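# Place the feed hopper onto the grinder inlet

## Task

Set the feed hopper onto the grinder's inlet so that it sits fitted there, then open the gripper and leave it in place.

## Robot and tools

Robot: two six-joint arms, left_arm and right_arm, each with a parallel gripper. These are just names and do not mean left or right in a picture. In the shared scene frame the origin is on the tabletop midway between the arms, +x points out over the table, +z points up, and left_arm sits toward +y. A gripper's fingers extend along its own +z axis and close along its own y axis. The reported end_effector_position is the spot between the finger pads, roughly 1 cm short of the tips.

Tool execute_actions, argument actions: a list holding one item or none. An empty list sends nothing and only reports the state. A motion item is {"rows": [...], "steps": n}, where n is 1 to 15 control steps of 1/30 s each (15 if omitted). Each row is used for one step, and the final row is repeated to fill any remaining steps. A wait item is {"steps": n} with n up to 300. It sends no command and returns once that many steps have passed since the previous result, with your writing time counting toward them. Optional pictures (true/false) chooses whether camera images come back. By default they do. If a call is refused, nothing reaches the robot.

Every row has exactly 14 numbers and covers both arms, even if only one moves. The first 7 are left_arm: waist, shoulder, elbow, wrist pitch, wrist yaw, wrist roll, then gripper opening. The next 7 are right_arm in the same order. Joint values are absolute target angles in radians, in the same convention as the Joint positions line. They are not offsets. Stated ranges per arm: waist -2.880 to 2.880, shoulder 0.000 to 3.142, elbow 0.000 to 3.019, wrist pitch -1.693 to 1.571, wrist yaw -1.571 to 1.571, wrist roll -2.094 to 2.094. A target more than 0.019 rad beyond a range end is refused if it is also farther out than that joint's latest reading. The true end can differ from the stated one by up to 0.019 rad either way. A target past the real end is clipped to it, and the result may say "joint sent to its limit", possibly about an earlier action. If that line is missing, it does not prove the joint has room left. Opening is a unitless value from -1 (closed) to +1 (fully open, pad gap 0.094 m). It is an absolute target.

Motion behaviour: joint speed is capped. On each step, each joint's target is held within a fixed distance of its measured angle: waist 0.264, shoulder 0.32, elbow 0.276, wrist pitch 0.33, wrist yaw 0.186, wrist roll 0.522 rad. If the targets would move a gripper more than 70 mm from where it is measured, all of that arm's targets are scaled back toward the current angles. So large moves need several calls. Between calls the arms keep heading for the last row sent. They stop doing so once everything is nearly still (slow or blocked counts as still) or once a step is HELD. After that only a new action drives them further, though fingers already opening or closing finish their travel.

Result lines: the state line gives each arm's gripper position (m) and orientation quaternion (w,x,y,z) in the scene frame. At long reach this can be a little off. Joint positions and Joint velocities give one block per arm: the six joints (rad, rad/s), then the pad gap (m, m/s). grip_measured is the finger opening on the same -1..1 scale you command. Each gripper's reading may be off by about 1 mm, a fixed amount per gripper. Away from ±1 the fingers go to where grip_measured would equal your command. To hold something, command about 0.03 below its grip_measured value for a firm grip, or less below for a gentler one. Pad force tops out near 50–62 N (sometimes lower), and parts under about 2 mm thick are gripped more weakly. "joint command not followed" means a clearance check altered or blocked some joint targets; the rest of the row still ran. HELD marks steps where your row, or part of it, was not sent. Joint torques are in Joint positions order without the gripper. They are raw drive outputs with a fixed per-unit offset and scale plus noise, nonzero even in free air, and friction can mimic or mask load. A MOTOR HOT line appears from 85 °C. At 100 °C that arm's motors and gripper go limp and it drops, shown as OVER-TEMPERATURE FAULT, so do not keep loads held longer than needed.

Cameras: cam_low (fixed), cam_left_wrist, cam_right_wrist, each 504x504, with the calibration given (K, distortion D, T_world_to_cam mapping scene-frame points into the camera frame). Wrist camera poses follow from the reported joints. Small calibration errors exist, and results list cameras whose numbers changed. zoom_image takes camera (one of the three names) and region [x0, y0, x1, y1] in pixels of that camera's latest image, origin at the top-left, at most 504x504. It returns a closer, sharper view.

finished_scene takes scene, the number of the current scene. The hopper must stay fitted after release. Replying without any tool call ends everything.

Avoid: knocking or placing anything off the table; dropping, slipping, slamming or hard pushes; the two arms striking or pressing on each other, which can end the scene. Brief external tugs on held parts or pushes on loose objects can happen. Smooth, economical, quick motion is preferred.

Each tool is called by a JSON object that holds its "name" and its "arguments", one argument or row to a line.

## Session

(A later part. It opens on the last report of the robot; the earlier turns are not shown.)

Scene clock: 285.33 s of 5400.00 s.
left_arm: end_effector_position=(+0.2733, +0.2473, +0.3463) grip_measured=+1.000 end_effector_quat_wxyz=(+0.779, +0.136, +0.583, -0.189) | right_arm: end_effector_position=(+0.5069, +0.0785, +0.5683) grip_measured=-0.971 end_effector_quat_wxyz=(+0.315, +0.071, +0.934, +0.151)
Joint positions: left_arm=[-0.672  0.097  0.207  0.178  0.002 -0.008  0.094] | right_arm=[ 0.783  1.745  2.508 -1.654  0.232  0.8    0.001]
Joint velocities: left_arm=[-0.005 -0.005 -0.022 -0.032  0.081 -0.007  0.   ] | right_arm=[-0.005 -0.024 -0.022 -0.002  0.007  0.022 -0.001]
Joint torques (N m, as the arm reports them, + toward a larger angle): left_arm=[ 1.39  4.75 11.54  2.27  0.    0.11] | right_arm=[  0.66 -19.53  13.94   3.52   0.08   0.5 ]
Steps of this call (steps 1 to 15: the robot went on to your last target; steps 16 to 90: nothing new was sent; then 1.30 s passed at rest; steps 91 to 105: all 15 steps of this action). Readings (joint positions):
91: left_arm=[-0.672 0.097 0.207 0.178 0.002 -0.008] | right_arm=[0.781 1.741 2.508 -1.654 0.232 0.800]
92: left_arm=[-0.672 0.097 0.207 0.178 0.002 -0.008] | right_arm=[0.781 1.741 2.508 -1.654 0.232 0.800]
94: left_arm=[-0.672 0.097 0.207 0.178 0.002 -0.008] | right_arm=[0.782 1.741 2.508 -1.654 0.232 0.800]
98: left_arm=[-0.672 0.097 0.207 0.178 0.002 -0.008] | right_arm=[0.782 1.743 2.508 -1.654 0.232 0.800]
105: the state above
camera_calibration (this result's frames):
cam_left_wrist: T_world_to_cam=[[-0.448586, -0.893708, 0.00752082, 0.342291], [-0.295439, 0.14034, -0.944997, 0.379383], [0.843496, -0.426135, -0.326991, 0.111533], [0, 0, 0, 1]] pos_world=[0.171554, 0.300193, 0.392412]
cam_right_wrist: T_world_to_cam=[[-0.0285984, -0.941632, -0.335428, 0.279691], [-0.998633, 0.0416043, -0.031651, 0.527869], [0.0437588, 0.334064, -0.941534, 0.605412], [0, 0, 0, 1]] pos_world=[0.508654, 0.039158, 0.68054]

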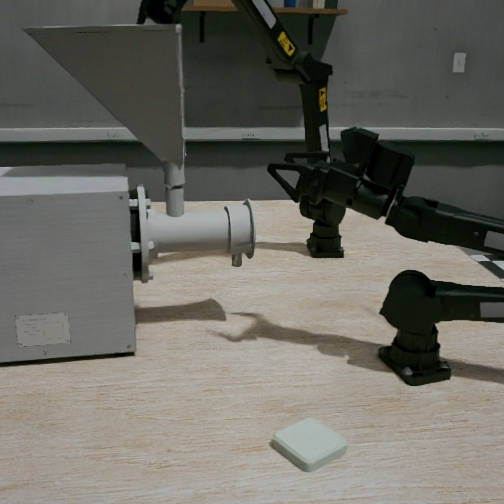

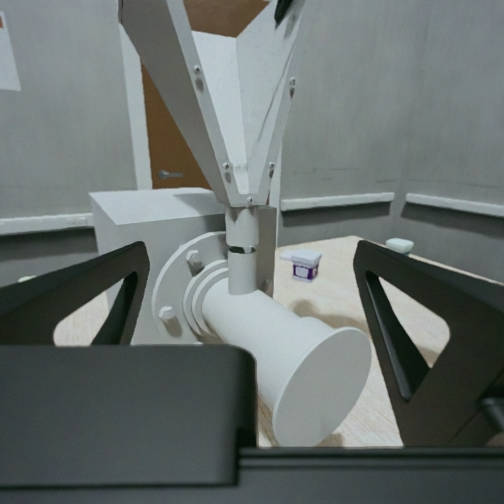

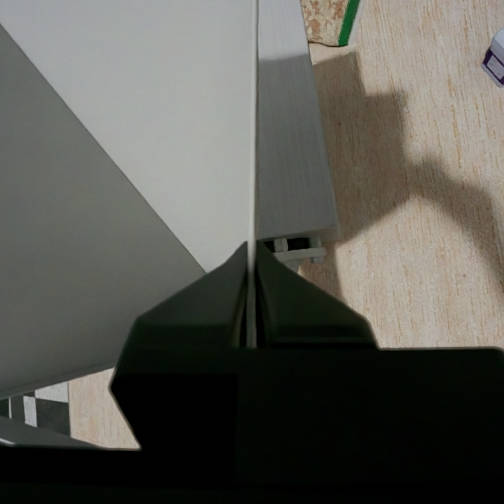

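{"name": "execute_actions", "arguments": {
  "actions": [
    {"rows":[[-0.66,0.1,0.22,0.2,0,0,1,0.788,1.708,2.56,-1.60,0.23,0.86,-1]],"steps":15}
  ]
}}

{"name": "zoom_image", "arguments": {
  "camera": "cam_low",
  "region": [130,130,230,230]
}}

{"name": "zoom_image", "arguments": {
  "camera": "cam_left_wrist",
  "region": [190,170,290,270]
}}

Scene clock: 288.57 s of 5400.00 s.
left_arm: end_effector_position=(+0.2733, +0.2473, +0.3463) grip_measured=+1.000 end_effector_quat_wxyz=(+0.779, +0.136, +0.583, -0.189) | right_arm: end_effector_position=(+0.5103, +0.0814, +0.5625) grip_measured=-0.971 end_effector_quat_wxyz=(+0.311, +0.070, +0.936, +0.148)
Joint positions: left_arm=[-0.672  0.097  0.207  0.178  0.002 -0.008  0.094] | right_arm=[ 0.783  1.755  2.508 -1.654  0.232  0.8    0.001]
Joint velocities: left_arm=[-0.005 -0.005  0.007 -0.002  0.051 -0.037  0.   ] | right_arm=[ 0.015 -0.005 -0.002 -0.017 -0.125  0.051  0.   ]
Joint torques (N m, as the arm reports them, + toward a larger angle): left_arm=[ 1.4   4.69 11.55  2.26 -0.01  0.12] | right_arm=[  0.41 -20.19  12.35   4.37   0.09   0.5 ]
Steps of this call (steps 1 to 15: the robot went on to your last target; steps 16 to 82: nothing new was sent; steps 83 to 97: all 15 steps of this action). Readings (joint positions):
83: left_arm=[-0.672 0.097 0.207 0.178 0.002 -0.008] | right_arm=[0.783 1.745 2.508 -1.654 0.232 0.800]
84: left_arm=[-0.672 0.097 0.207 0.178 0.002 -0.008] | right_arm=[0.783 1.746 2.508 -1.654 0.232 0.800]
86: left_arm=[-0.672 0.097 0.207 0.178 0.002 -0.008] | right_arm=[0.783 1.747 2.508 -1.654 0.232 0.800]
90: left_arm=[-0.672 0.097 0.207 0.178 0.002 -0.008] | right_arm=[0.783 1.751 2.508 -1.654 0.232 0.800]
97: the state above
camera_calibration (this result's frames):
cam_left_wrist: T_world_to_cam=[[-0.448586, -0.893708, 0.00752082, 0.342291], [-0.295439, 0.14034, -0.944997, 0.379383], [0.843496, -0.426135, -0.326991, 0.111533], [0, 0, 0, 1]] pos_world=[0.171554, 0.300193, 0.392412]
cam_right_wrist: T_world_to_cam=[[-0.0311447, -0.943915, -0.328715, 0.278369], [-0.998847, 0.041412, -0.0242782, 0.526869], [0.0365293, 0.32758, -0.944117, 0.604483], [0, 0, 0, 1]] pos_world=[0.51285, 0.0429211, 0.674998]

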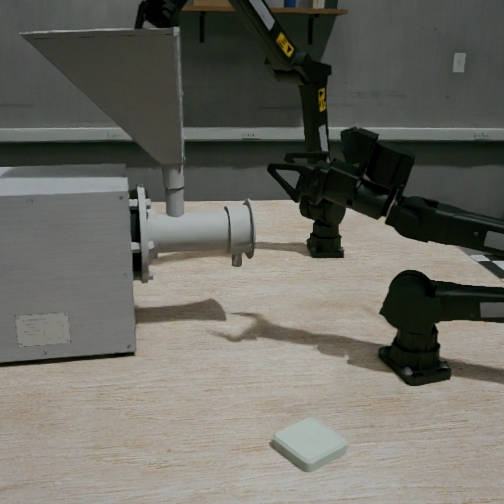

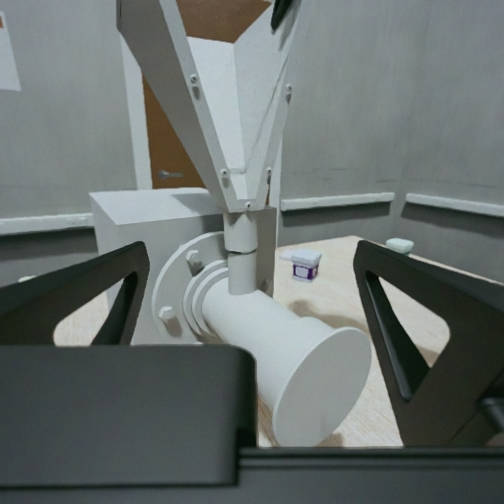

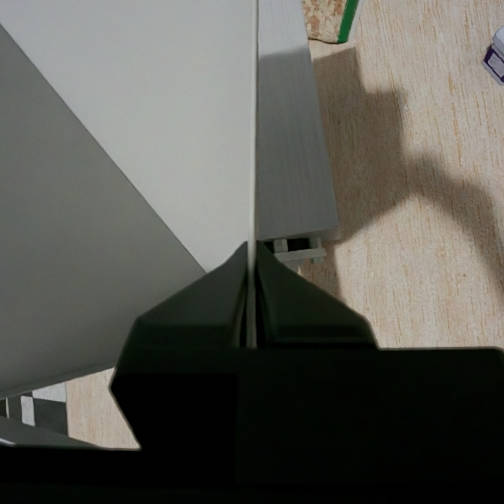

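Region (130, 130, 230, 230) of cam_low's 504x504 image, scaled by 5.040, with more detail than that image has.

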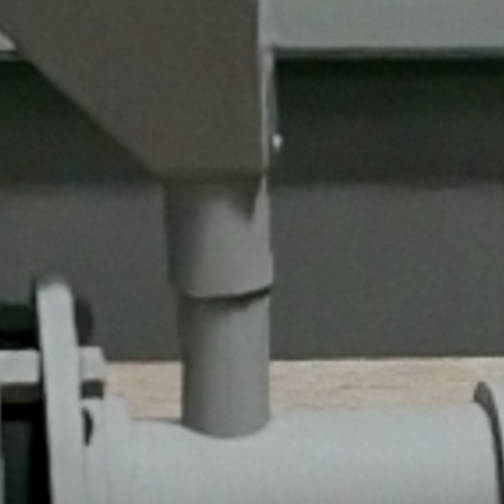

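Region (190, 170, 290, 270) of cam_left_wrist's 504x504 image, scaled by 5.040, with more detail than that image has.

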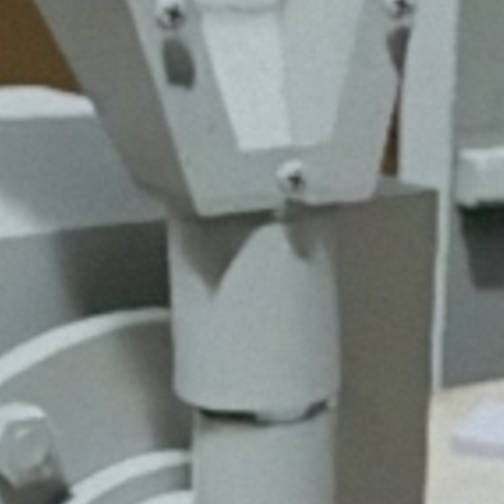

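Slightly over radially; lowering the elbow pulls it back.

{"name": "execute_actions", "arguments": {
  "actions": [
    {"rows":[[-0.66,0.1,0.22,0.2,0,0,1,0.788,1.695,2.54,-1.60,0.23,0.86,-1]],"steps":15}
  ]
}}

{"name": "zoom_image", "arguments": {
  "camera": "cam_low",
  "region": [130,130,230,230]
}}

{"name": "zoom_image", "arguments": {
  "camera": "cam_left_wrist",
  "region": [190,170,290,270]
}}

Scene clock: 291.10 s of 5400.00 s.
left_arm: end_effector_position=(+0.2733, +0.2473, +0.3463) grip_measured=+1.000 end_effector_quat_wxyz=(+0.779, +0.136, +0.583, -0.189) | right_arm: end_effector_position=(+0.5112, +0.0822, +0.5551) grip_measured=-0.971 end_effector_quat_wxyz=(+0.306, +0.070, +0.939, +0.142)
Joint positions: left_arm=[-0.672  0.097  0.207  0.178  0.002 -0.008  0.094] | right_arm=[ 0.783  1.755  2.491 -1.654  0.232  0.801  0.001]
Joint velocities: left_arm=[ 0.005 -0.005  0.007 -0.027  0.007  0.022  0.   ] | right_arm=[-0.005 -0.005  0.007  0.002  0.022 -0.022 -0.001]
Joint torques (N m, as the arm reports them, + toward a larger angle): left_arm=[ 1.36  4.74 11.52  2.28 -0.01  0.12] | right_arm=[  0.44 -21.28  12.23   4.38   0.06   0.49]
Steps of this call (steps 1 to 15: the robot went on to your last target; steps 16 to 61: nothing new was sent; steps 62 to 76: all 15 steps of this action). Readings (joint positions):
62: left_arm=[-0.672 0.097 0.207 0.178 0.002 -0.008] | right_arm=[0.783 1.755 2.506 -1.654 0.232 0.800]
63: left_arm=[-0.672 0.097 0.207 0.178 0.002 -0.008] | right_arm=[0.783 1.755 2.505 -1.654 0.232 0.800]
65: left_arm=[-0.672 0.097 0.207 0.178 0.002 -0.008] | right_arm=[0.783 1.755 2.500 -1.654 0.232 0.800]
69: left_arm=[-0.672 0.097 0.207 0.178 0.002 -0.008] | right_arm=[0.783 1.755 2.491 -1.654 0.232 0.801]
76: the state above
camera_calibration (this result's frames):
cam_left_wrist: T_world_to_cam=[[-0.448586, -0.893708, 0.00752082, 0.342291], [-0.295439, 0.14034, -0.944997, 0.379383], [0.843496, -0.426135, -0.326991, 0.111533], [0, 0, 0, 1]] pos_world=[0.171554, 0.300193, 0.392412]
cam_right_wrist: T_world_to_cam=[[-0.0363485, -0.947434, -0.317879, 0.273604], [-0.999033, 0.0423248, -0.0119122, 0.520724], [0.0247402, 0.317139, -0.948056, 0.60634], [0, 0, 0, 1]] pos_world=[0.515165, 0.044888, 0.66802]

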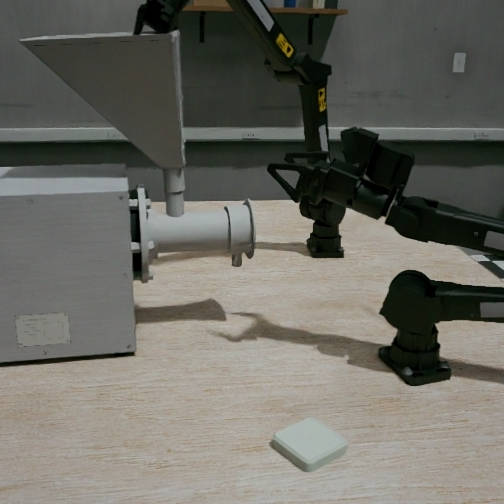

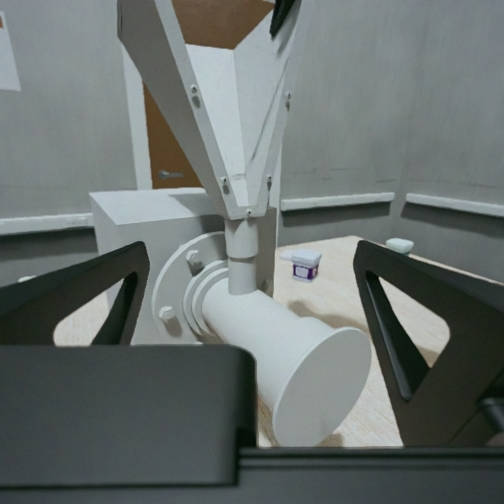

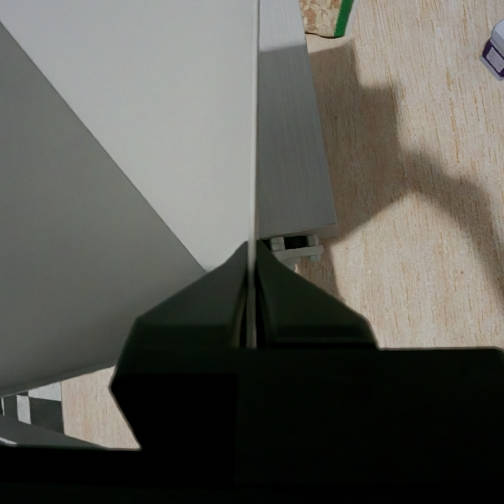

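Region (130, 130, 230, 230) of cam_low's 504x504 image, scaled by 5.040, with more detail than that image has.

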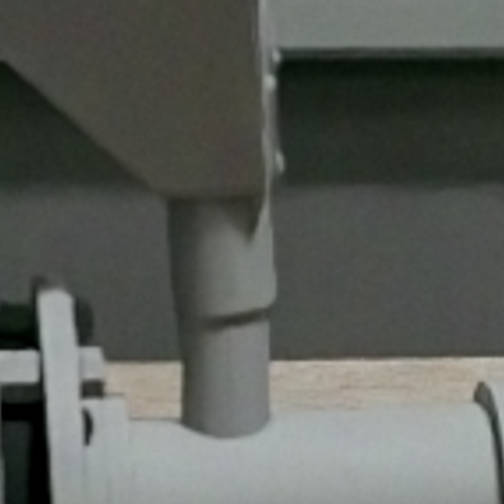

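Region (190, 170, 290, 270) of cam_left_wrist's 504x504 image, scaled by 5.040, with more detail than that image has.

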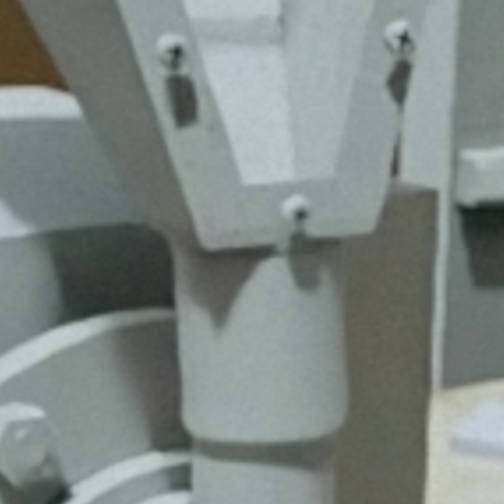

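{"name": "execute_actions", "arguments": {
  "actions": [
    {"rows":[[-0.66,0.1,0.22,0.2,0,0,1,0.788,1.68,2.54,-1.57,0.23,0.86,-1],[-0.66,0.1,0.22,0.2,0,0,1,0.788,1.67,2.54,-1.555,0.23,0.86,-1],[-0.66,0.1,0.22,0.2,0,0,1,0.788,1.666,2.532,-1.55,0.23,0.86,-1],[-0.66,0.1,0.22,0.2,0,0,1,0.788,1.662,2.524,-1.545,0.23,0.86,-1],[-0.66,0.1,0.22,0.2,0,0,1,0.788,1.658,2.516,-1.54,0.23,0.86,-1],[-0.66,0.1,0.22,0.2,0,0,1,0.788,1.654,2.508,-1.535,0.23,0.86,-1],[-0.66,0.1,0.22,0.2,0,0,1,0.788,1.65,2.50,-1.53,0.23,0.86,-1],[-0.66,0.1,0.22,0.2,0,0,1,0.788,1.646,2.492,-1.525,0.23,0.86,-1],[-0.66,0.1,0.22,0.2,0,0,1,0.788,1.642,2.484,-1.52,0.23,0.86,-1],[-0.66,0.1,0.22,0.2,0,0,1,0.788,1.638,2.476,-1.515,0.23,0.86,-1],[-0.66,0.1,0.22,0.2,0,0,1,0.788,1.634,2.468,-1.51,0.23,0.86,-1]],"steps":15}
  ]
}}

{"name": "zoom_image", "arguments": {
  "camera": "cam_low",
  "region": [130,130,230,230]
}}

Scene clock: 296.97 s of 5400.00 s.
left_arm: end_effector_position=(+0.2733, +0.2473, +0.3463) grip_measured=+1.000 end_effector_quat_wxyz=(+0.779, +0.136, +0.583, -0.189) | right_arm: end_effector_position=(+0.5154, +0.0849, +0.5402) grip_measured=-0.971 end_effector_quat_wxyz=(+0.302, +0.070, +0.941, +0.137)
Joint positions: left_arm=[-0.672  0.097  0.207  0.178  0.002 -0.008  0.094] | right_arm=[ 0.782  1.741  2.425 -1.615  0.233  0.801  0.001]
Joint velocities: left_arm=[-0.005 -0.005 -0.007  0.017 -0.051 -0.037  0.   ] | right_arm=[-0.005 -0.015 -0.042  0.017  0.022 -0.037  0.001]
Joint torques (N m, as the arm reports them, + toward a larger angle): left_arm=[ 1.47  4.68 11.52  2.24 -0.01  0.12] | right_arm=[  0.09 -23.07  11.15   5.46   0.08   0.36]
Steps of this call (steps 1 to 15: the robot went on to your last target; steps 16 to 90: nothing new was sent; then 2.37 s passed at rest; steps 91 to 105: all 15 steps of this action). Readings (joint positions):
91: left_arm=[-0.672 0.097 0.207 0.178 0.002 -0.008] | right_arm=[0.783 1.755 2.491 -1.653 0.232 0.801]
92: left_arm=[-0.672 0.097 0.207 0.178 0.002 -0.008] | right_arm=[0.783 1.755 2.490 -1.652 0.233 0.801]
94: left_arm=[-0.672 0.097 0.207 0.178 0.002 -0.008] | right_arm=[0.783 1.755 2.485 -1.647 0.233 0.801]
98: left_arm=[-0.672 0.097 0.207 0.178 0.002 -0.008] | right_arm=[0.783 1.755 2.460 -1.636 0.233 0.801]
105: the state above
camera_calibration (this result's frames):
cam_left_wrist: T_world_to_cam=[[-0.448586, -0.893708, 0.00752082, 0.342291], [-0.295439, 0.14034, -0.944997, 0.379383], [0.843496, -0.426135, -0.326991, 0.111533], [0, 0, 0, 1]] pos_world=[0.171554, 0.300193, 0.392412]
cam_right_wrist: T_world_to_cam=[[-0.0407051, -0.950244, -0.308836, 0.269237], [-0.999044, 0.0436316, -0.0025723, 0.519469], [0.0159193, 0.308436, -0.951112, 0.598168], [0, 0, 0, 1]] pos_world=[0.52041, 0.048679, 0.65341]

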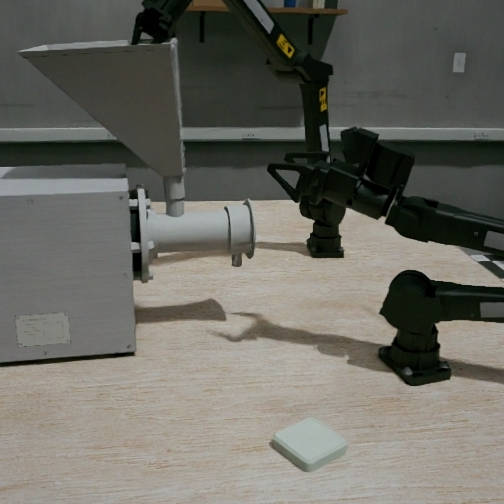

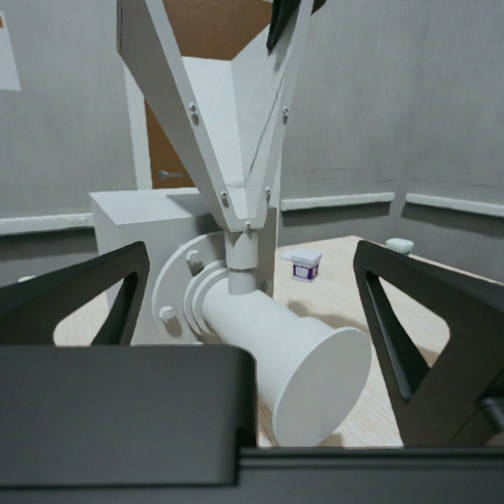

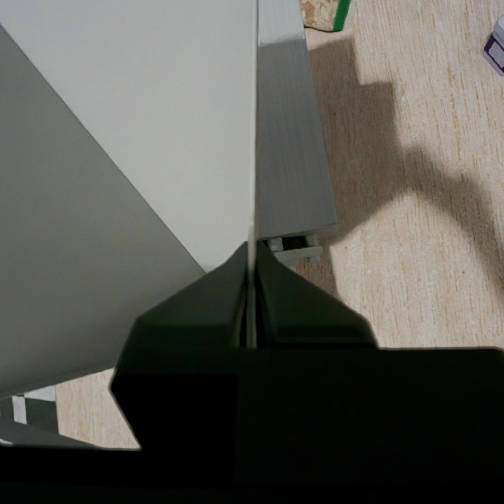

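Region (130, 130, 230, 230) of cam_low's 504x504 image, scaled by 5.040, with more detail than that image has.

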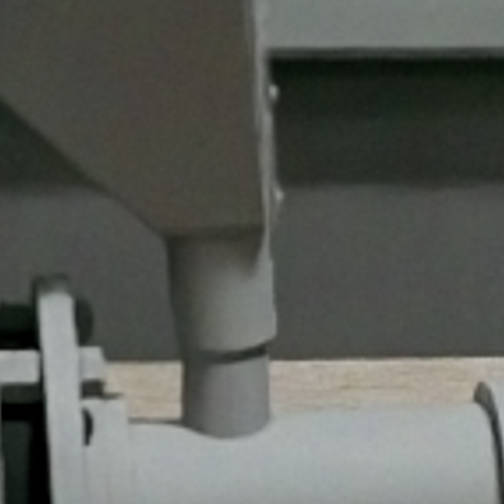

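{"name": "execute_actions", "arguments": {
  "actions": [
    {"rows":[[-0.66,0.1,0.22,0.2,0,0,1,0.788,1.625,2.465,-1.51,0.23,0.86,-1],[-0.66,0.1,0.22,0.2,0,0,1,0.788,1.617,2.46,-1.508,0.23,0.86,-1],[-0.66,0.1,0.22,0.2,0,0,1,0.788,1.61,2.452,-1.505,0.23,0.86,-1],[-0.66,0.1,0.22,0.2,0,0,1,0.788,1.603,2.444,-1.502,0.23,0.86,-1],[-0.66,0.1,0.22,0.2,0,0,1,0.788,1.596,2.436,-1.499,0.23,0.86,-1],[-0.66,0.1,0.22,0.2,0,0,1,0.788,1.589,2.428,-1.496,0.23,0.86,-1],[-0.66,0.1,0.22,0.2,0,0,1,0.788,1.582,2.42,-1.493,0.23,0.86,-1],[-0.66,0.1,0.22,0.2,0,0,1,0.788,1.575,2.412,-1.49,0.23,0.86,-1],[-0.66,0.1,0.22,0.2,0,0,1,0.788,1.568,2.404,-1.487,0.23,0.86,-1],[-0.66,0.1,0.22,0.2,0,0,1,0.788,1.561,2.396,-1.484,0.23,0.86,-1],[-0.66,0.1,0.22,0.2,0,0,1,0.788,1.554,2.388,-1.48,0.23,0.86,-1]],"steps":15}
  ]
}}

{"name": "zoom_image", "arguments": {
  "camera": "cam_low",
  "region": [130,130,230,230]
}}

Scene clock: 301.77 s of 5400.00 s.
left_arm: end_effector_position=(+0.2733, +0.2473, +0.3463) grip_measured=+1.000 end_effector_quat_wxyz=(+0.779, +0.136, +0.583, -0.189) | right_arm: end_effector_position=(+0.5116, +0.0811, +0.5347) grip_measured=-0.971 end_effector_quat_wxyz=(+0.304, +0.072, +0.940, +0.139)
Joint positions: left_arm=[-0.672  0.097  0.207  0.178  0.002 -0.008  0.094] | right_arm=[ 0.782  1.698  2.344 -1.571  0.234  0.803  0.001]
Joint velocities: left_arm=[-0.005 -0.005 -0.007 -0.002 -0.066  0.007  0.   ] | right_arm=[ 0.005 -0.024 -0.071  0.051 -0.022  0.066 -0.   ]
Joint torques (N m, as the arm reports them, + toward a larger angle): left_arm=[ 1.27  4.7  11.54  2.27  0.    0.12] | right_arm=[  0.43 -21.97  11.25   3.89   0.08   0.27]
Steps of this call (steps 1 to 15: the robot went on to your last target; steps 16 to 90: nothing new was sent; then 1.30 s passed at rest; steps 91 to 105: all 15 steps of this action). Readings (joint positions):
91: left_arm=[-0.672 0.097 0.207 0.178 0.002 -0.008] | right_arm=[0.782 1.739 2.421 -1.613 0.233 0.801]
92: left_arm=[-0.672 0.097 0.207 0.178 0.002 -0.008] | right_arm=[0.782 1.738 2.419 -1.613 0.233 0.801]
94: left_arm=[-0.672 0.097 0.207 0.178 0.002 -0.008] | right_arm=[0.782 1.733 2.411 -1.609 0.233 0.801]
98: left_arm=[-0.672 0.097 0.207 0.178 0.002 -0.008] | right_arm=[0.782 1.719 2.385 -1.594 0.234 0.801]
105: the state above
camera_calibration (this result's frames):
cam_left_wrist: T_world_to_cam=[[-0.448586, -0.893708, 0.00752082, 0.342291], [-0.295439, 0.14034, -0.944997, 0.379383], [0.843496, -0.426135, -0.326991, 0.111533], [0, 0, 0, 1]] pos_world=[0.171554, 0.300193, 0.392412]
cam_right_wrist: T_world_to_cam=[[-0.0419953, -0.948872, -0.312856, 0.266462], [-0.998889, 0.0465739, -0.00717272, 0.518], [0.0213769, 0.312208, -0.949773, 0.590315], [0, 0, 0, 1]] pos_world=[0.515995, 0.0444121, 0.647745]

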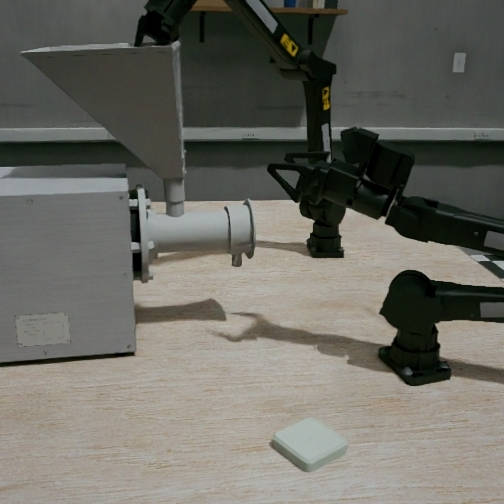

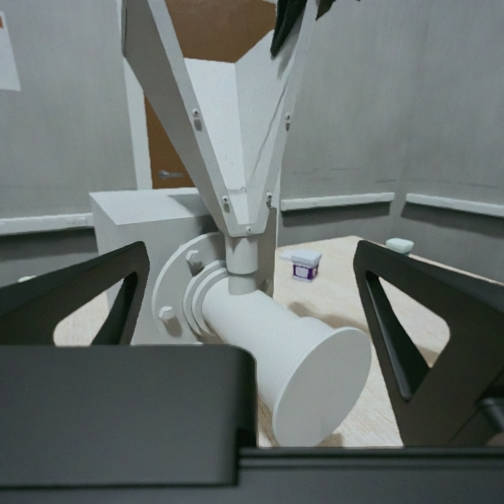

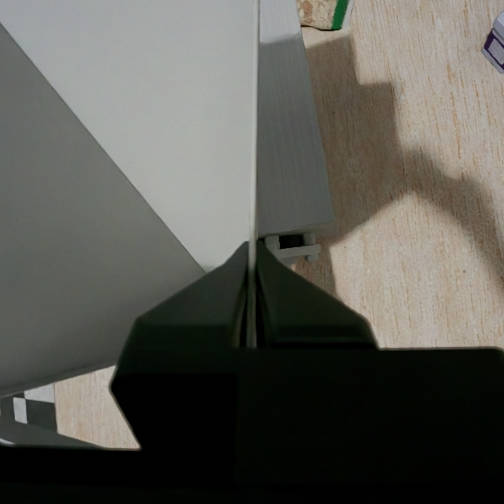

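Region (130, 130, 230, 230) of cam_low's 504x504 image, scaled by 5.040, with more detail than that image has.

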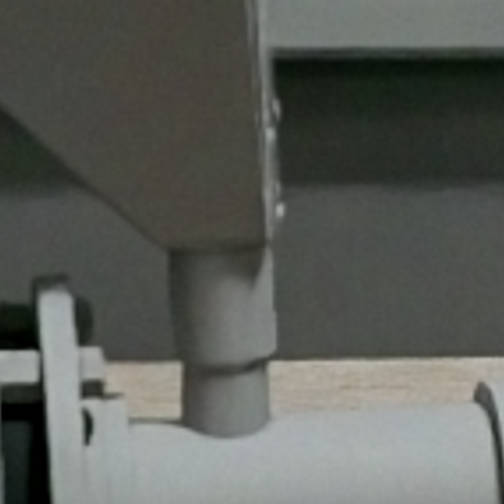

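Continue.

{"name": "execute_actions", "arguments": {
  "actions": [
    {"rows":[[-0.66,0.1,0.22,0.2,0,0,1,0.788,1.55,2.378,-1.474,0.23,0.86,-1],[-0.66,0.1,0.22,0.2,0,0,1,0.788,1.546,2.368,-1.468,0.23,0.86,-1],[-0.66,0.1,0.22,0.2,0,0,1,0.788,1.542,2.358,-1.462,0.23,0.86,-1],[-0.66,0.1,0.22,0.2,0,0,1,0.788,1.538,2.348,-1.456,0.23,0.86,-1],[-0.66,0.1,0.22,0.2,0,0,1,0.788,1.534,2.338,-1.45,0.23,0.86,-1],[-0.66,0.1,0.22,0.2,0,0,1,0.788,1.53,2.328,-1.444,0.23,0.86,-1],[-0.66,0.1,0.22,0.2,0,0,1,0.788,1.526,2.318,-1.438,0.23,0.86,-1],[-0.66,0.1,0.22,0.2,0,0,1,0.788,1.522,2.308,-1.432,0.23,0.86,-1],[-0.66,0.1,0.22,0.2,0,0,1,0.788,1.518,2.298,-1.426,0.23,0.86,-1],[-0.66,0.1,0.22,0.2,0,0,1,0.788,1.514,2.288,-1.42,0.23,0.86,-1],[-0.66,0.1,0.22,0.2,0,0,1,0.788,1.51,2.278,-1.414,0.23,0.86,-1]],"steps":15}
  ]
}}

{"name": "zoom_image", "arguments": {
  "camera": "cam_low",
  "region": [130,130,230,230]
}}

Scene clock: 304.77 s of 5400.00 s.
left_arm: end_effector_position=(+0.2733, +0.2473, +0.3463) grip_measured=+1.000 end_effector_quat_wxyz=(+0.779, +0.136, +0.583, -0.189) | right_arm: end_effector_position=(+0.5074, +0.0774, +0.5248) grip_measured=-0.971 end_effector_quat_wxyz=(+0.308, +0.076, +0.938, +0.144)
Joint positions: left_arm=[-0.672  0.097  0.207  0.178  0.002 -0.008  0.094] | right_arm=[ 0.782  1.643  2.233 -1.503  0.236  0.811  0.001]
Joint velocities: left_arm=[ 0.005 -0.015  0.012 -0.012 -0.022 -0.007  0.   ] | right_arm=[-0.005 -0.015 -0.105  0.061 -0.007 -0.051  0.   ]
Joint torques (N m, as the arm reports them, + toward a larger angle): left_arm=[ 1.34  4.6  11.54  2.3   0.    0.11] | right_arm=[  0.57 -22.52  11.9    4.23  -0.02   0.19]
Steps of this call (steps 1 to 15: the robot went on to your last target; steps 16 to 75: nothing new was sent; steps 76 to 90: all 15 steps of this action). Readings (joint positions):
76: left_arm=[-0.672 0.097 0.207 0.178 0.002 -0.008] | right_arm=[0.782 1.693 2.334 -1.564 0.235 0.805]
77: left_arm=[-0.672 0.097 0.207 0.178 0.002 -0.008] | right_arm=[0.782 1.692 2.331 -1.562 0.235 0.805]
79: left_arm=[-0.672 0.097 0.207 0.178 0.002 -0.008] | right_arm=[0.782 1.686 2.320 -1.555 0.235 0.805]
83: left_arm=[-0.672 0.097 0.207 0.178 0.002 -0.008] | right_arm=[0.782 1.669 2.287 -1.533 0.235 0.806]
90: the state above
camera_calibration (this result's frames):
cam_left_wrist: T_world_to_cam=[[-0.448586, -0.893708, 0.00752082, 0.342291], [-0.295439, 0.14034, -0.944997, 0.379383], [0.843496, -0.426135, -0.326991, 0.111533], [0, 0, 0, 1]] pos_world=[0.171554, 0.300193, 0.392412]
cam_right_wrist: T_world_to_cam=[[-0.0457161, -0.94477, -0.32453, 0.267384], [-0.998483, 0.0532006, -0.0142226, 0.51689], [0.0307023, 0.323387, -0.945769, 0.574532], [0, 0, 0, 1]] pos_world=[0.51069, 0.0393211, 0.6375]

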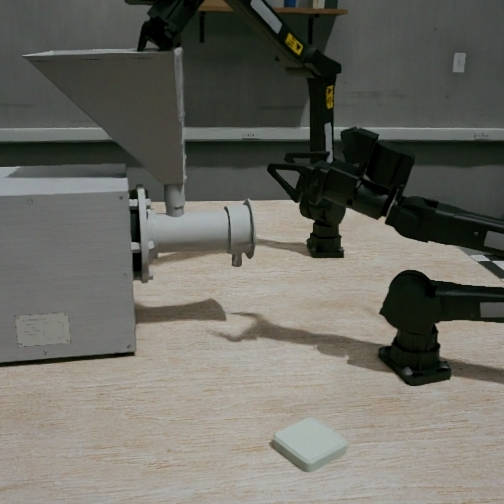

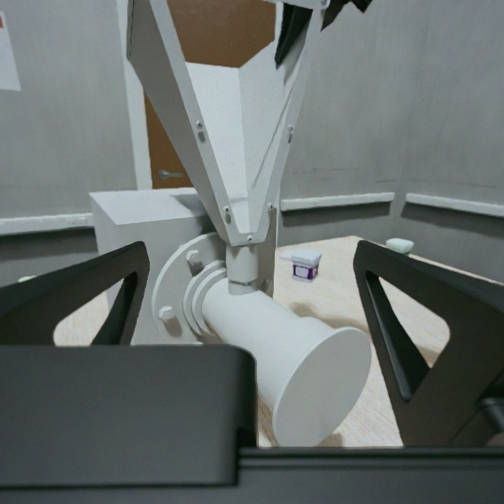

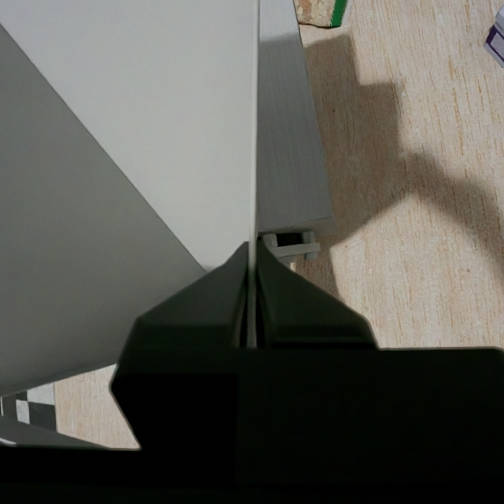

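Region (130, 130, 230, 230) of cam_low's 504x504 image, scaled by 5.040, with more detail than that image has.

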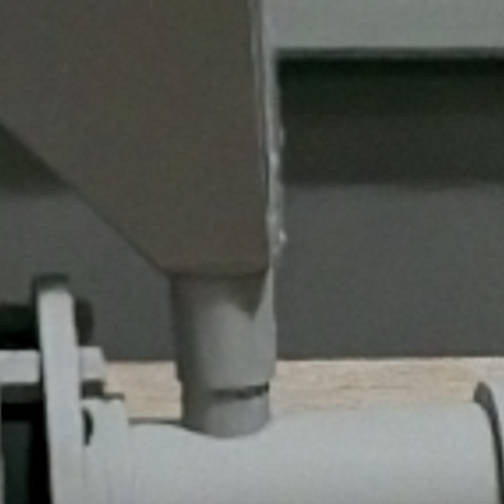

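{"name": "execute_actions", "arguments": {
  "actions": [
    {"rows":[[-0.66,0.1,0.22,0.2,0,0,1,0.788,1.506,2.268,-1.407,0.23,0.86,-1],[-0.66,0.1,0.22,0.2,0,0,1,0.788,1.502,2.258,-1.40,0.23,0.86,-1],[-0.66,0.1,0.22,0.2,0,0,1,0.788,1.498,2.248,-1.393,0.23,0.86,-1],[-0.66,0.1,0.22,0.2,0,0,1,0.788,1.494,2.238,-1.386,0.23,0.86,-1],[-0.66,0.1,0.22,0.2,0,0,1,0.788,1.49,2.228,-1.379,0.23,0.86,-1],[-0.66,0.1,0.22,0.2,0,0,1,0.788,1.486,2.218,-1.372,0.23,0.86,-1],[-0.66,0.1,0.22,0.2,0,0,1,0.788,1.482,2.208,-1.365,0.23,0.86,-1],[-0.66,0.1,0.22,0.2,0,0,1,0.788,1.478,2.198,-1.358,0.23,0.86,-1],[-0.66,0.1,0.22,0.2,0,0,1,0.788,1.474,2.188,-1.351,0.23,0.86,-1],[-0.66,0.1,0.22,0.2,0,0,1,0.788,1.47,2.178,-1.344,0.23,0.86,-1],[-0.66,0.1,0.22,0.2,0,0,1,0.788,1.466,2.168,-1.337,0.23,0.86,-1]],"steps":15}
  ]
}}

{"name": "zoom_image", "arguments": {
  "camera": "cam_low",
  "region": [130,130,230,230]
}}

Scene clock: 308.40 s of 5400.00 s.
left_arm: end_effector_position=(+0.2733, +0.2473, +0.3463) grip_measured=+1.000 end_effector_quat_wxyz=(+0.779, +0.136, +0.583, -0.189) | right_arm: end_effector_position=(+0.5061, +0.0763, +0.5098) grip_measured=-0.971 end_effector_quat_wxyz=(+0.312, +0.078, +0.935, +0.148)
Joint positions: left_arm=[-0.672  0.097  0.207  0.178  0.002 -0.008  0.094] | right_arm=[ 0.783  1.597  2.122 -1.425  0.236  0.815  0.001]
Joint velocities: left_arm=[-0.005 -0.005  0.002 -0.012  0.081 -0.022  0.   ] | right_arm=[-0.005 -0.044 -0.071  0.027  0.037 -0.022  0.   ]
Joint torques (N m, as the arm reports them, + toward a larger angle): left_arm=[ 1.38  4.82 11.52  2.3  -0.01  0.11] | right_arm=[ -0.09 -21.7   12.04   4.47   0.     0.23]
Steps of this call (steps 1 to 15: the robot went on to your last target; steps 16 to 90: nothing new was sent; then 0.13 s passed at rest; steps 91 to 105: all 15 steps of this action). Readings (joint positions):
91: left_arm=[-0.672 0.097 0.207 0.178 0.002 -0.008] | right_arm=[0.783 1.641 2.225 -1.496 0.236 0.813]
92: left_arm=[-0.672 0.097 0.207 0.178 0.002 -0.008] | right_arm=[0.783 1.639 2.221 -1.493 0.236 0.813]
94: left_arm=[-0.672 0.097 0.207 0.178 0.002 -0.008] | right_arm=[0.783 1.632 2.210 -1.485 0.236 0.813]
98: left_arm=[-0.672 0.097 0.207 0.178 0.002 -0.008] | right_arm=[0.783 1.617 2.176 -1.461 0.236 0.813]
105: the state above
camera_calibration (this result's frames):
cam_left_wrist: T_world_to_cam=[[-0.448586, -0.893708, 0.00752082, 0.342291], [-0.295439, 0.14034, -0.944997, 0.379383], [0.843496, -0.426135, -0.326991, 0.111533], [0, 0, 0, 1]] pos_world=[0.171554, 0.300193, 0.392412]
cam_right_wrist: T_world_to_cam=[[-0.0449152, -0.941351, -0.334428, 0.265783], [-0.998176, 0.0558092, -0.0230326, 0.519517], [0.0403459, 0.332783, -0.94214, 0.553228], [0, 0, 0, 1]] pos_world=[0.508186, 0.0370962, 0.622069]

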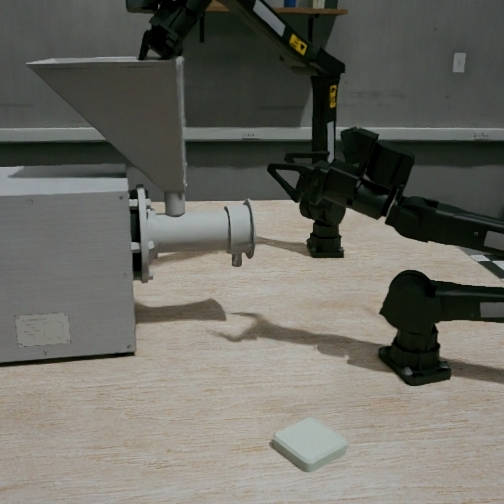

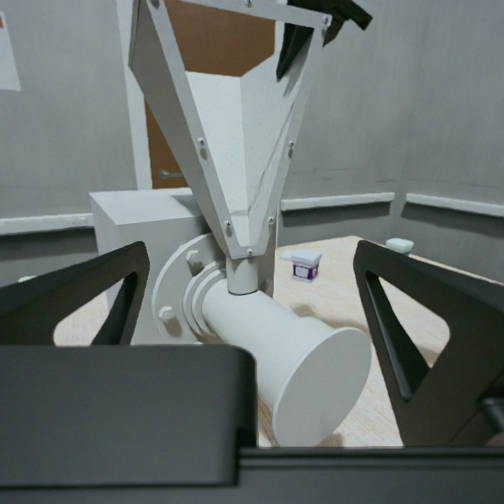

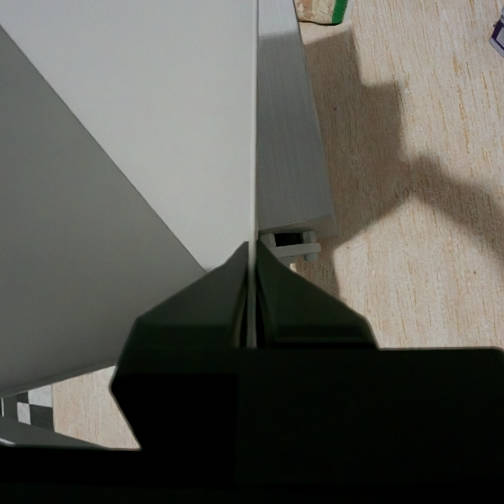

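Region (130, 130, 230, 230) of cam_low's 504x504 image, scaled by 5.040, with more detail than that image has.

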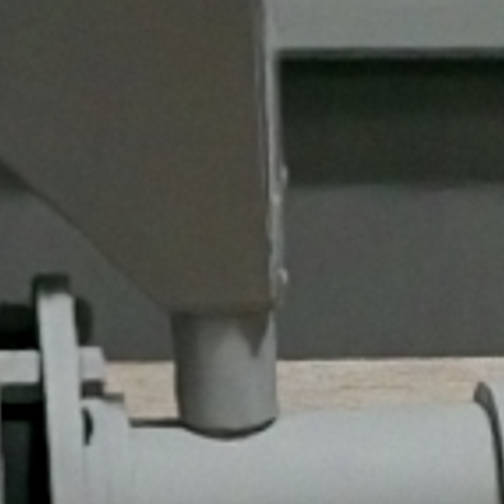

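Essentially seated. Transfer the load (relax commands toward actual) then release.

{"name": "execute_actions", "arguments": {
  "actions": [
    {"rows":[[-0.66,0.1,0.22,0.2,0,0,1,0.785,1.49,2.155,-1.36,0.235,0.84,-1],[-0.66,0.1,0.22,0.2,0,0,1,0.785,1.51,2.145,-1.37,0.235,0.83,-1],[-0.66,0.1,0.22,0.2,0,0,1,0.785,1.53,2.14,-1.38,0.235,0.83,-1],[-0.66,0.1,0.22,0.2,0,0,1,0.785,1.545,2.135,-1.39,0.235,0.82,-1]],"steps":12}
  ]
}}

{"name": "execute_actions", "arguments": {
  "actions": [
    {"rows":[[-0.66,0.1,0.22,0.2,0,0,1,0.785,1.56,2.135,-1.40,0.235,0.82,-0.9],[-0.66,0.1,0.22,0.2,0,0,1,0.785,1.56,2.135,-1.40,0.235,0.82,-0.8],[-0.66,0.1,0.22,0.2,0,0,1,0.785,1.56,2.135,-1.40,0.235,0.82,-0.5]],"steps":15}
  ]
}}

Scene clock: 310.97 s of 5400.00 s.
left_arm: end_effector_position=(+0.2733, +0.2473, +0.3463) grip_measured=+1.000 end_effector_quat_wxyz=(+0.779, +0.136, +0.583, -0.189) | right_arm: end_effector_position=(+0.5059, +0.0759, +0.5075) grip_measured=-0.971 end_effector_quat_wxyz=(+0.311, +0.078, +0.936, +0.147)
Joint positions: left_arm=[-0.672  0.097  0.207  0.178  0.002 -0.008  0.094] | right_arm=[ 0.783  1.594  2.112 -1.421  0.238  0.815  0.001]
Joint velocities: left_arm=[-0.005  0.005  0.012  0.002  0.007 -0.007  0.   ] | right_arm=[ 0.005 -0.005 -0.002 -0.012 -0.066  0.051  0.001]
Joint torques (N m, as the arm reports them, + toward a larger angle): left_arm=[ 1.4   4.8  11.55  2.29 -0.01  0.12] | right_arm=[  0.35 -19.12  11.08   3.28   0.04   0.05]
Steps of this call (steps 1 to 15: the robot went on to your last target; steps 16 to 65: nothing new was sent; steps 66 to 77: all 12 steps of this action). Readings (joint positions):
66: left_arm=[-0.672 0.097 0.207 0.178 0.002 -0.008] | right_arm=[0.783 1.594 2.115 -1.422 0.237 0.815]
67: left_arm=[-0.672 0.097 0.207 0.178 0.002 -0.008] | right_arm=[0.783 1.594 2.114 -1.421 0.237 0.815]
69: left_arm=[-0.672 0.097 0.207 0.178 0.002 -0.008] | right_arm=[0.783 1.594 2.112 -1.421 0.238 0.815]
73: left_arm=[-0.672 0.097 0.207 0.178 0.002 -0.008] | right_arm=[0.783 1.594 2.112 -1.421 0.238 0.815]
77: the state above
camera_calibration (this result's frames):
cam_left_wrist: T_world_to_cam=[[-0.448586, -0.893708, 0.00752082, 0.342291], [-0.295439, 0.14034, -0.944997, 0.379383], [0.843496, -0.426135, -0.326991, 0.111533], [0, 0, 0, 1]] pos_world=[0.171554, 0.300193, 0.392412]
cam_right_wrist: T_world_to_cam=[[-0.0459525, -0.94205, -0.332309, 0.264086], [-0.998161, 0.0564685, -0.0220523, 0.518727], [0.0395394, 0.330685, -0.942913, 0.552162], [0, 0, 0, 1]] pos_world=[0.508076, 0.0368995, 0.619838]

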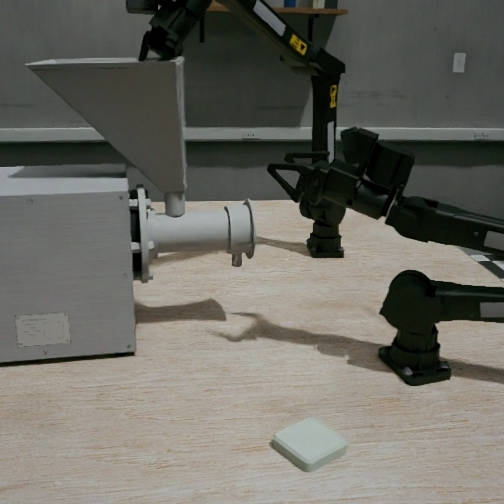

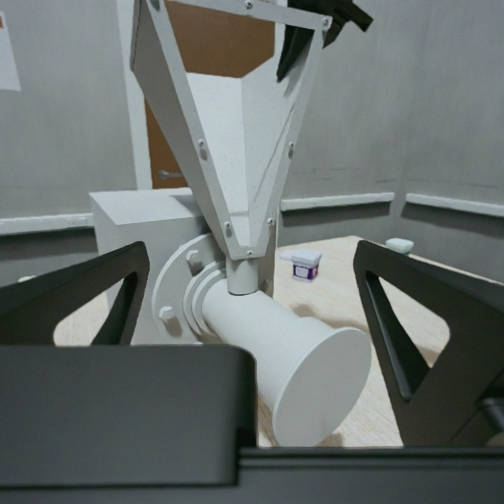

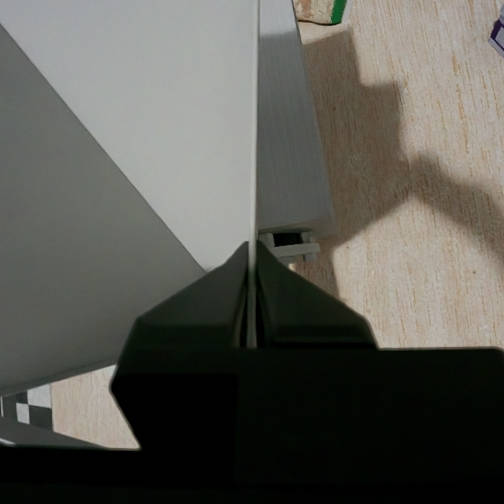

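Scene clock: 311.47 s of 5400.00 s.
left_arm: end_effector_position=(+0.2733, +0.2473, +0.3463) grip_measured=+1.000 end_effector_quat_wxyz=(+0.779, +0.136, +0.583, -0.189) | right_arm: end_effector_position=(+0.4979, +0.0687, +0.5232) grip_measured=-0.503 end_effector_quat_wxyz=(+0.321, +0.080, +0.931, +0.157)
Joint positions: left_arm=[-0.672  0.097  0.207  0.178  0.002 -0.008  0.094] | right_arm=[ 0.783  1.566  2.112 -1.42   0.238  0.815  0.023]
Joint velocities: left_arm=[ 0.005  0.005  0.002 -0.007  0.007 -0.037  0.   ] | right_arm=[-0.005  0.005 -0.012  0.012  0.007 -0.022 -0.   ]
Joint torques (N m, as the arm reports them, + toward a larger angle): left_arm=[ 1.38  4.69 11.54  2.26 -0.01  0.12] | right_arm=[  0.08 -14.84  10.94   2.77   0.06   0.05]
Steps of this call (steps 1 to 15: all 15 steps of this action). Readings (joint positions):
1: left_arm=[-0.672 0.097 0.207 0.178 0.002 -0.008] | right_arm=[0.783 1.594 2.112 -1.421 0.238 0.815]
2: left_arm=[-0.672 0.097 0.207 0.178 0.002 -0.008] | right_arm=[0.783 1.593 2.112 -1.420 0.238 0.815]
4: left_arm=[-0.672 0.097 0.207 0.178 0.002 -0.008] | right_arm=[0.783 1.586 2.112 -1.420 0.238 0.815]
8: left_arm=[-0.672 0.097 0.207 0.178 0.002 -0.008] | right_arm=[0.783 1.571 2.112 -1.420 0.238 0.815]
15: the state above
camera_calibration (this result's frames):
cam_left_wrist: T_world_to_cam=[[-0.448586, -0.893708, 0.00752082, 0.342291], [-0.295439, 0.14034, -0.944997, 0.379383], [0.843496, -0.426135, -0.326991, 0.111533], [0, 0, 0, 1]] pos_world=[0.171554, 0.300193, 0.392412]
cam_right_wrist: T_world_to_cam=[[-0.0385712, -0.935435, -0.351387, 0.268052], [-0.997464, 0.057093, -0.0424987, 0.521816], [0.0598166, 0.348856, -0.935265, 0.55431], [0, 0, 0, 1]] pos_world=[0.497675, 0.0275783, 0.634793]

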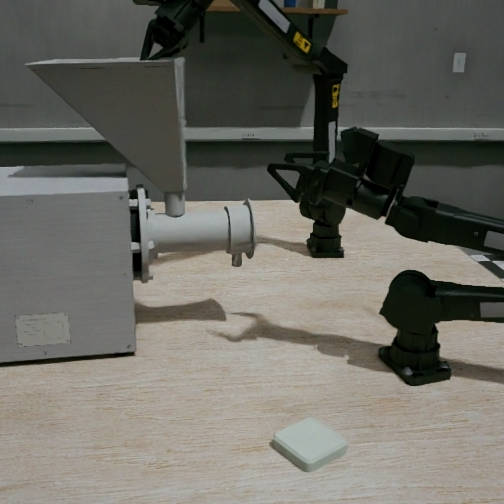

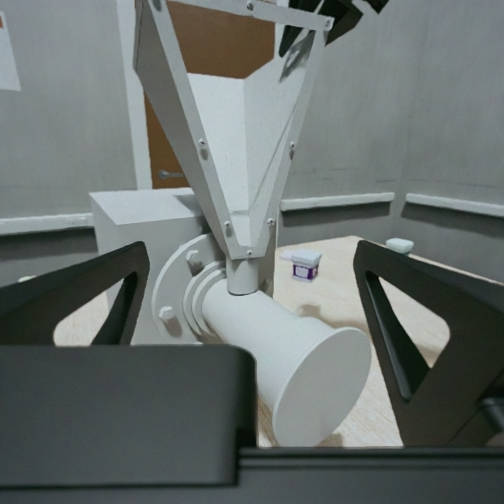

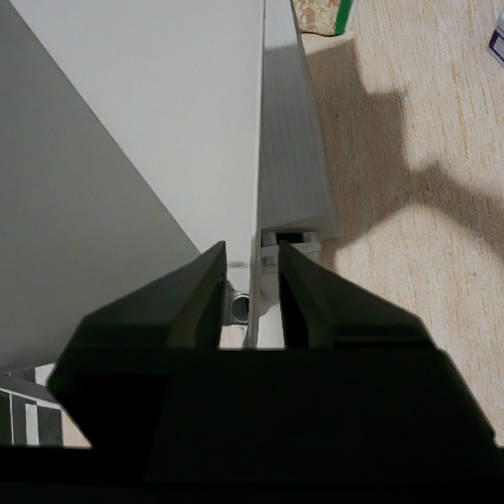

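Reducing q2 retreats up and back.

{"name": "execute_actions", "arguments": {
  "actions": [
    {"rows":[[-0.66,0.1,0.22,0.2,0,0,1,0.785,1.53,2.135,-1.42,0.235,0.82,-0.5],[-0.66,0.1,0.22,0.2,0,0,1,0.785,1.50,2.135,-1.42,0.235,0.82,-0.5],[-0.66,0.1,0.22,0.2,0,0,1,0.785,1.47,2.135,-1.42,0.235,0.82,-0.5],[-0.66,0.1,0.22,0.2,0,0,1,0.785,1.44,2.135,-1.42,0.235,0.82,-0.5],[-0.66,0.1,0.22,0.2,0,0,1,0.785,1.40,2.135,-1.42,0.235,0.82,-0.5]],"steps":15}
  ]
}}

Scene clock: 314.80 s of 5400.00 s.
left_arm: end_effector_position=(+0.2733, +0.2473, +0.3463) grip_measured=+1.000 end_effector_quat_wxyz=(+0.779, +0.136, +0.583, -0.189) | right_arm: end_effector_position=(+0.4323, +0.0101, +0.6252) grip_measured=-0.503 end_effector_quat_wxyz=(+0.384, +0.089, +0.891, +0.225)
Joint positions: left_arm=[-0.672  0.097  0.207  0.178  0.002 -0.008  0.094] | right_arm=[ 0.783  1.369  2.118 -1.42   0.237  0.815  0.023]
Joint velocities: left_arm=[-0.015 -0.005 -0.007 -0.017 -0.007 -0.007  0.   ] | right_arm=[-0.005 -0.22   0.076  0.007 -0.037  0.022  0.001]
Joint torques (N m, as the arm reports them, + toward a larger angle): left_arm=[ 1.31  4.73 11.52  2.28  0.    0.12] | right_arm=[ 0.22 -6.    9.27  2.08  0.02  0.04]
Steps of this call (steps 1 to 15: the robot went on to your last target; steps 16 to 85: nothing new was sent; steps 86 to 100: all 15 steps of this action). Readings (joint positions):
86: left_arm=[-0.672 0.097 0.207 0.178 0.002 -0.008] | right_arm=[0.783 1.564 2.112 -1.420 0.238 0.815]
87: left_arm=[-0.672 0.097 0.207 0.178 0.002 -0.008] | right_arm=[0.783 1.561 2.112 -1.420 0.238 0.815]
89: left_arm=[-0.672 0.097 0.207 0.178 0.002 -0.008] | right_arm=[0.783 1.548 2.112 -1.420 0.237 0.815]
93: left_arm=[-0.672 0.097 0.207 0.178 0.002 -0.008] | right_arm=[0.783 1.487 2.112 -1.420 0.237 0.815]
100: the state above
camera_calibration (this result's frames):
cam_left_wrist: T_world_to_cam=[[-0.448586, -0.893708, 0.00752082, 0.342291], [-0.295439, 0.14034, -0.944997, 0.379383], [0.843496, -0.426135, -0.326991, 0.111533], [0, 0, 0, 1]] pos_world=[0.171554, 0.300193, 0.392412]
cam_right_wrist: T_world_to_cam=[[0.0242049, -0.879255, -0.475737, 0.296562], [-0.980417, 0.0721548, -0.183239, 0.544596], [0.19544, 0.470856, -0.86029, 0.567408], [0, 0, 0, 1]] pos_world=[0.415859, -0.0457095, 0.729012]

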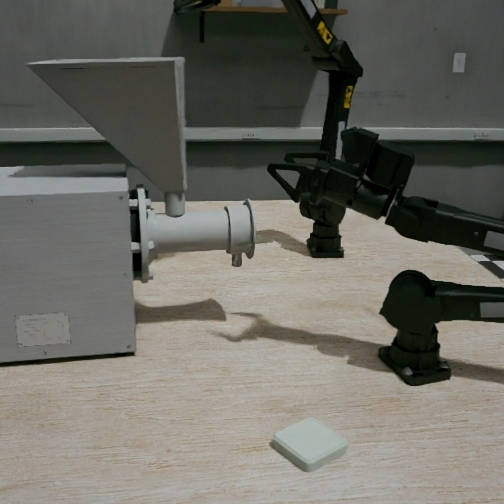

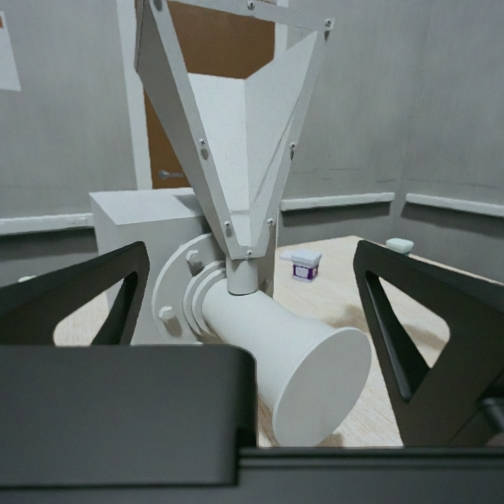

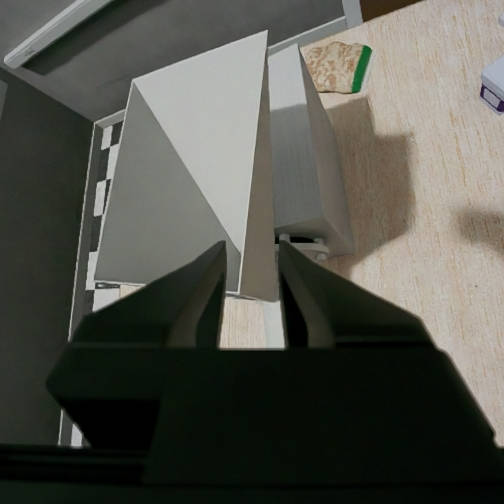

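{"name": "finished_scene", "arguments": {
  "scene": 1
}}

The scene is finished: the task was done.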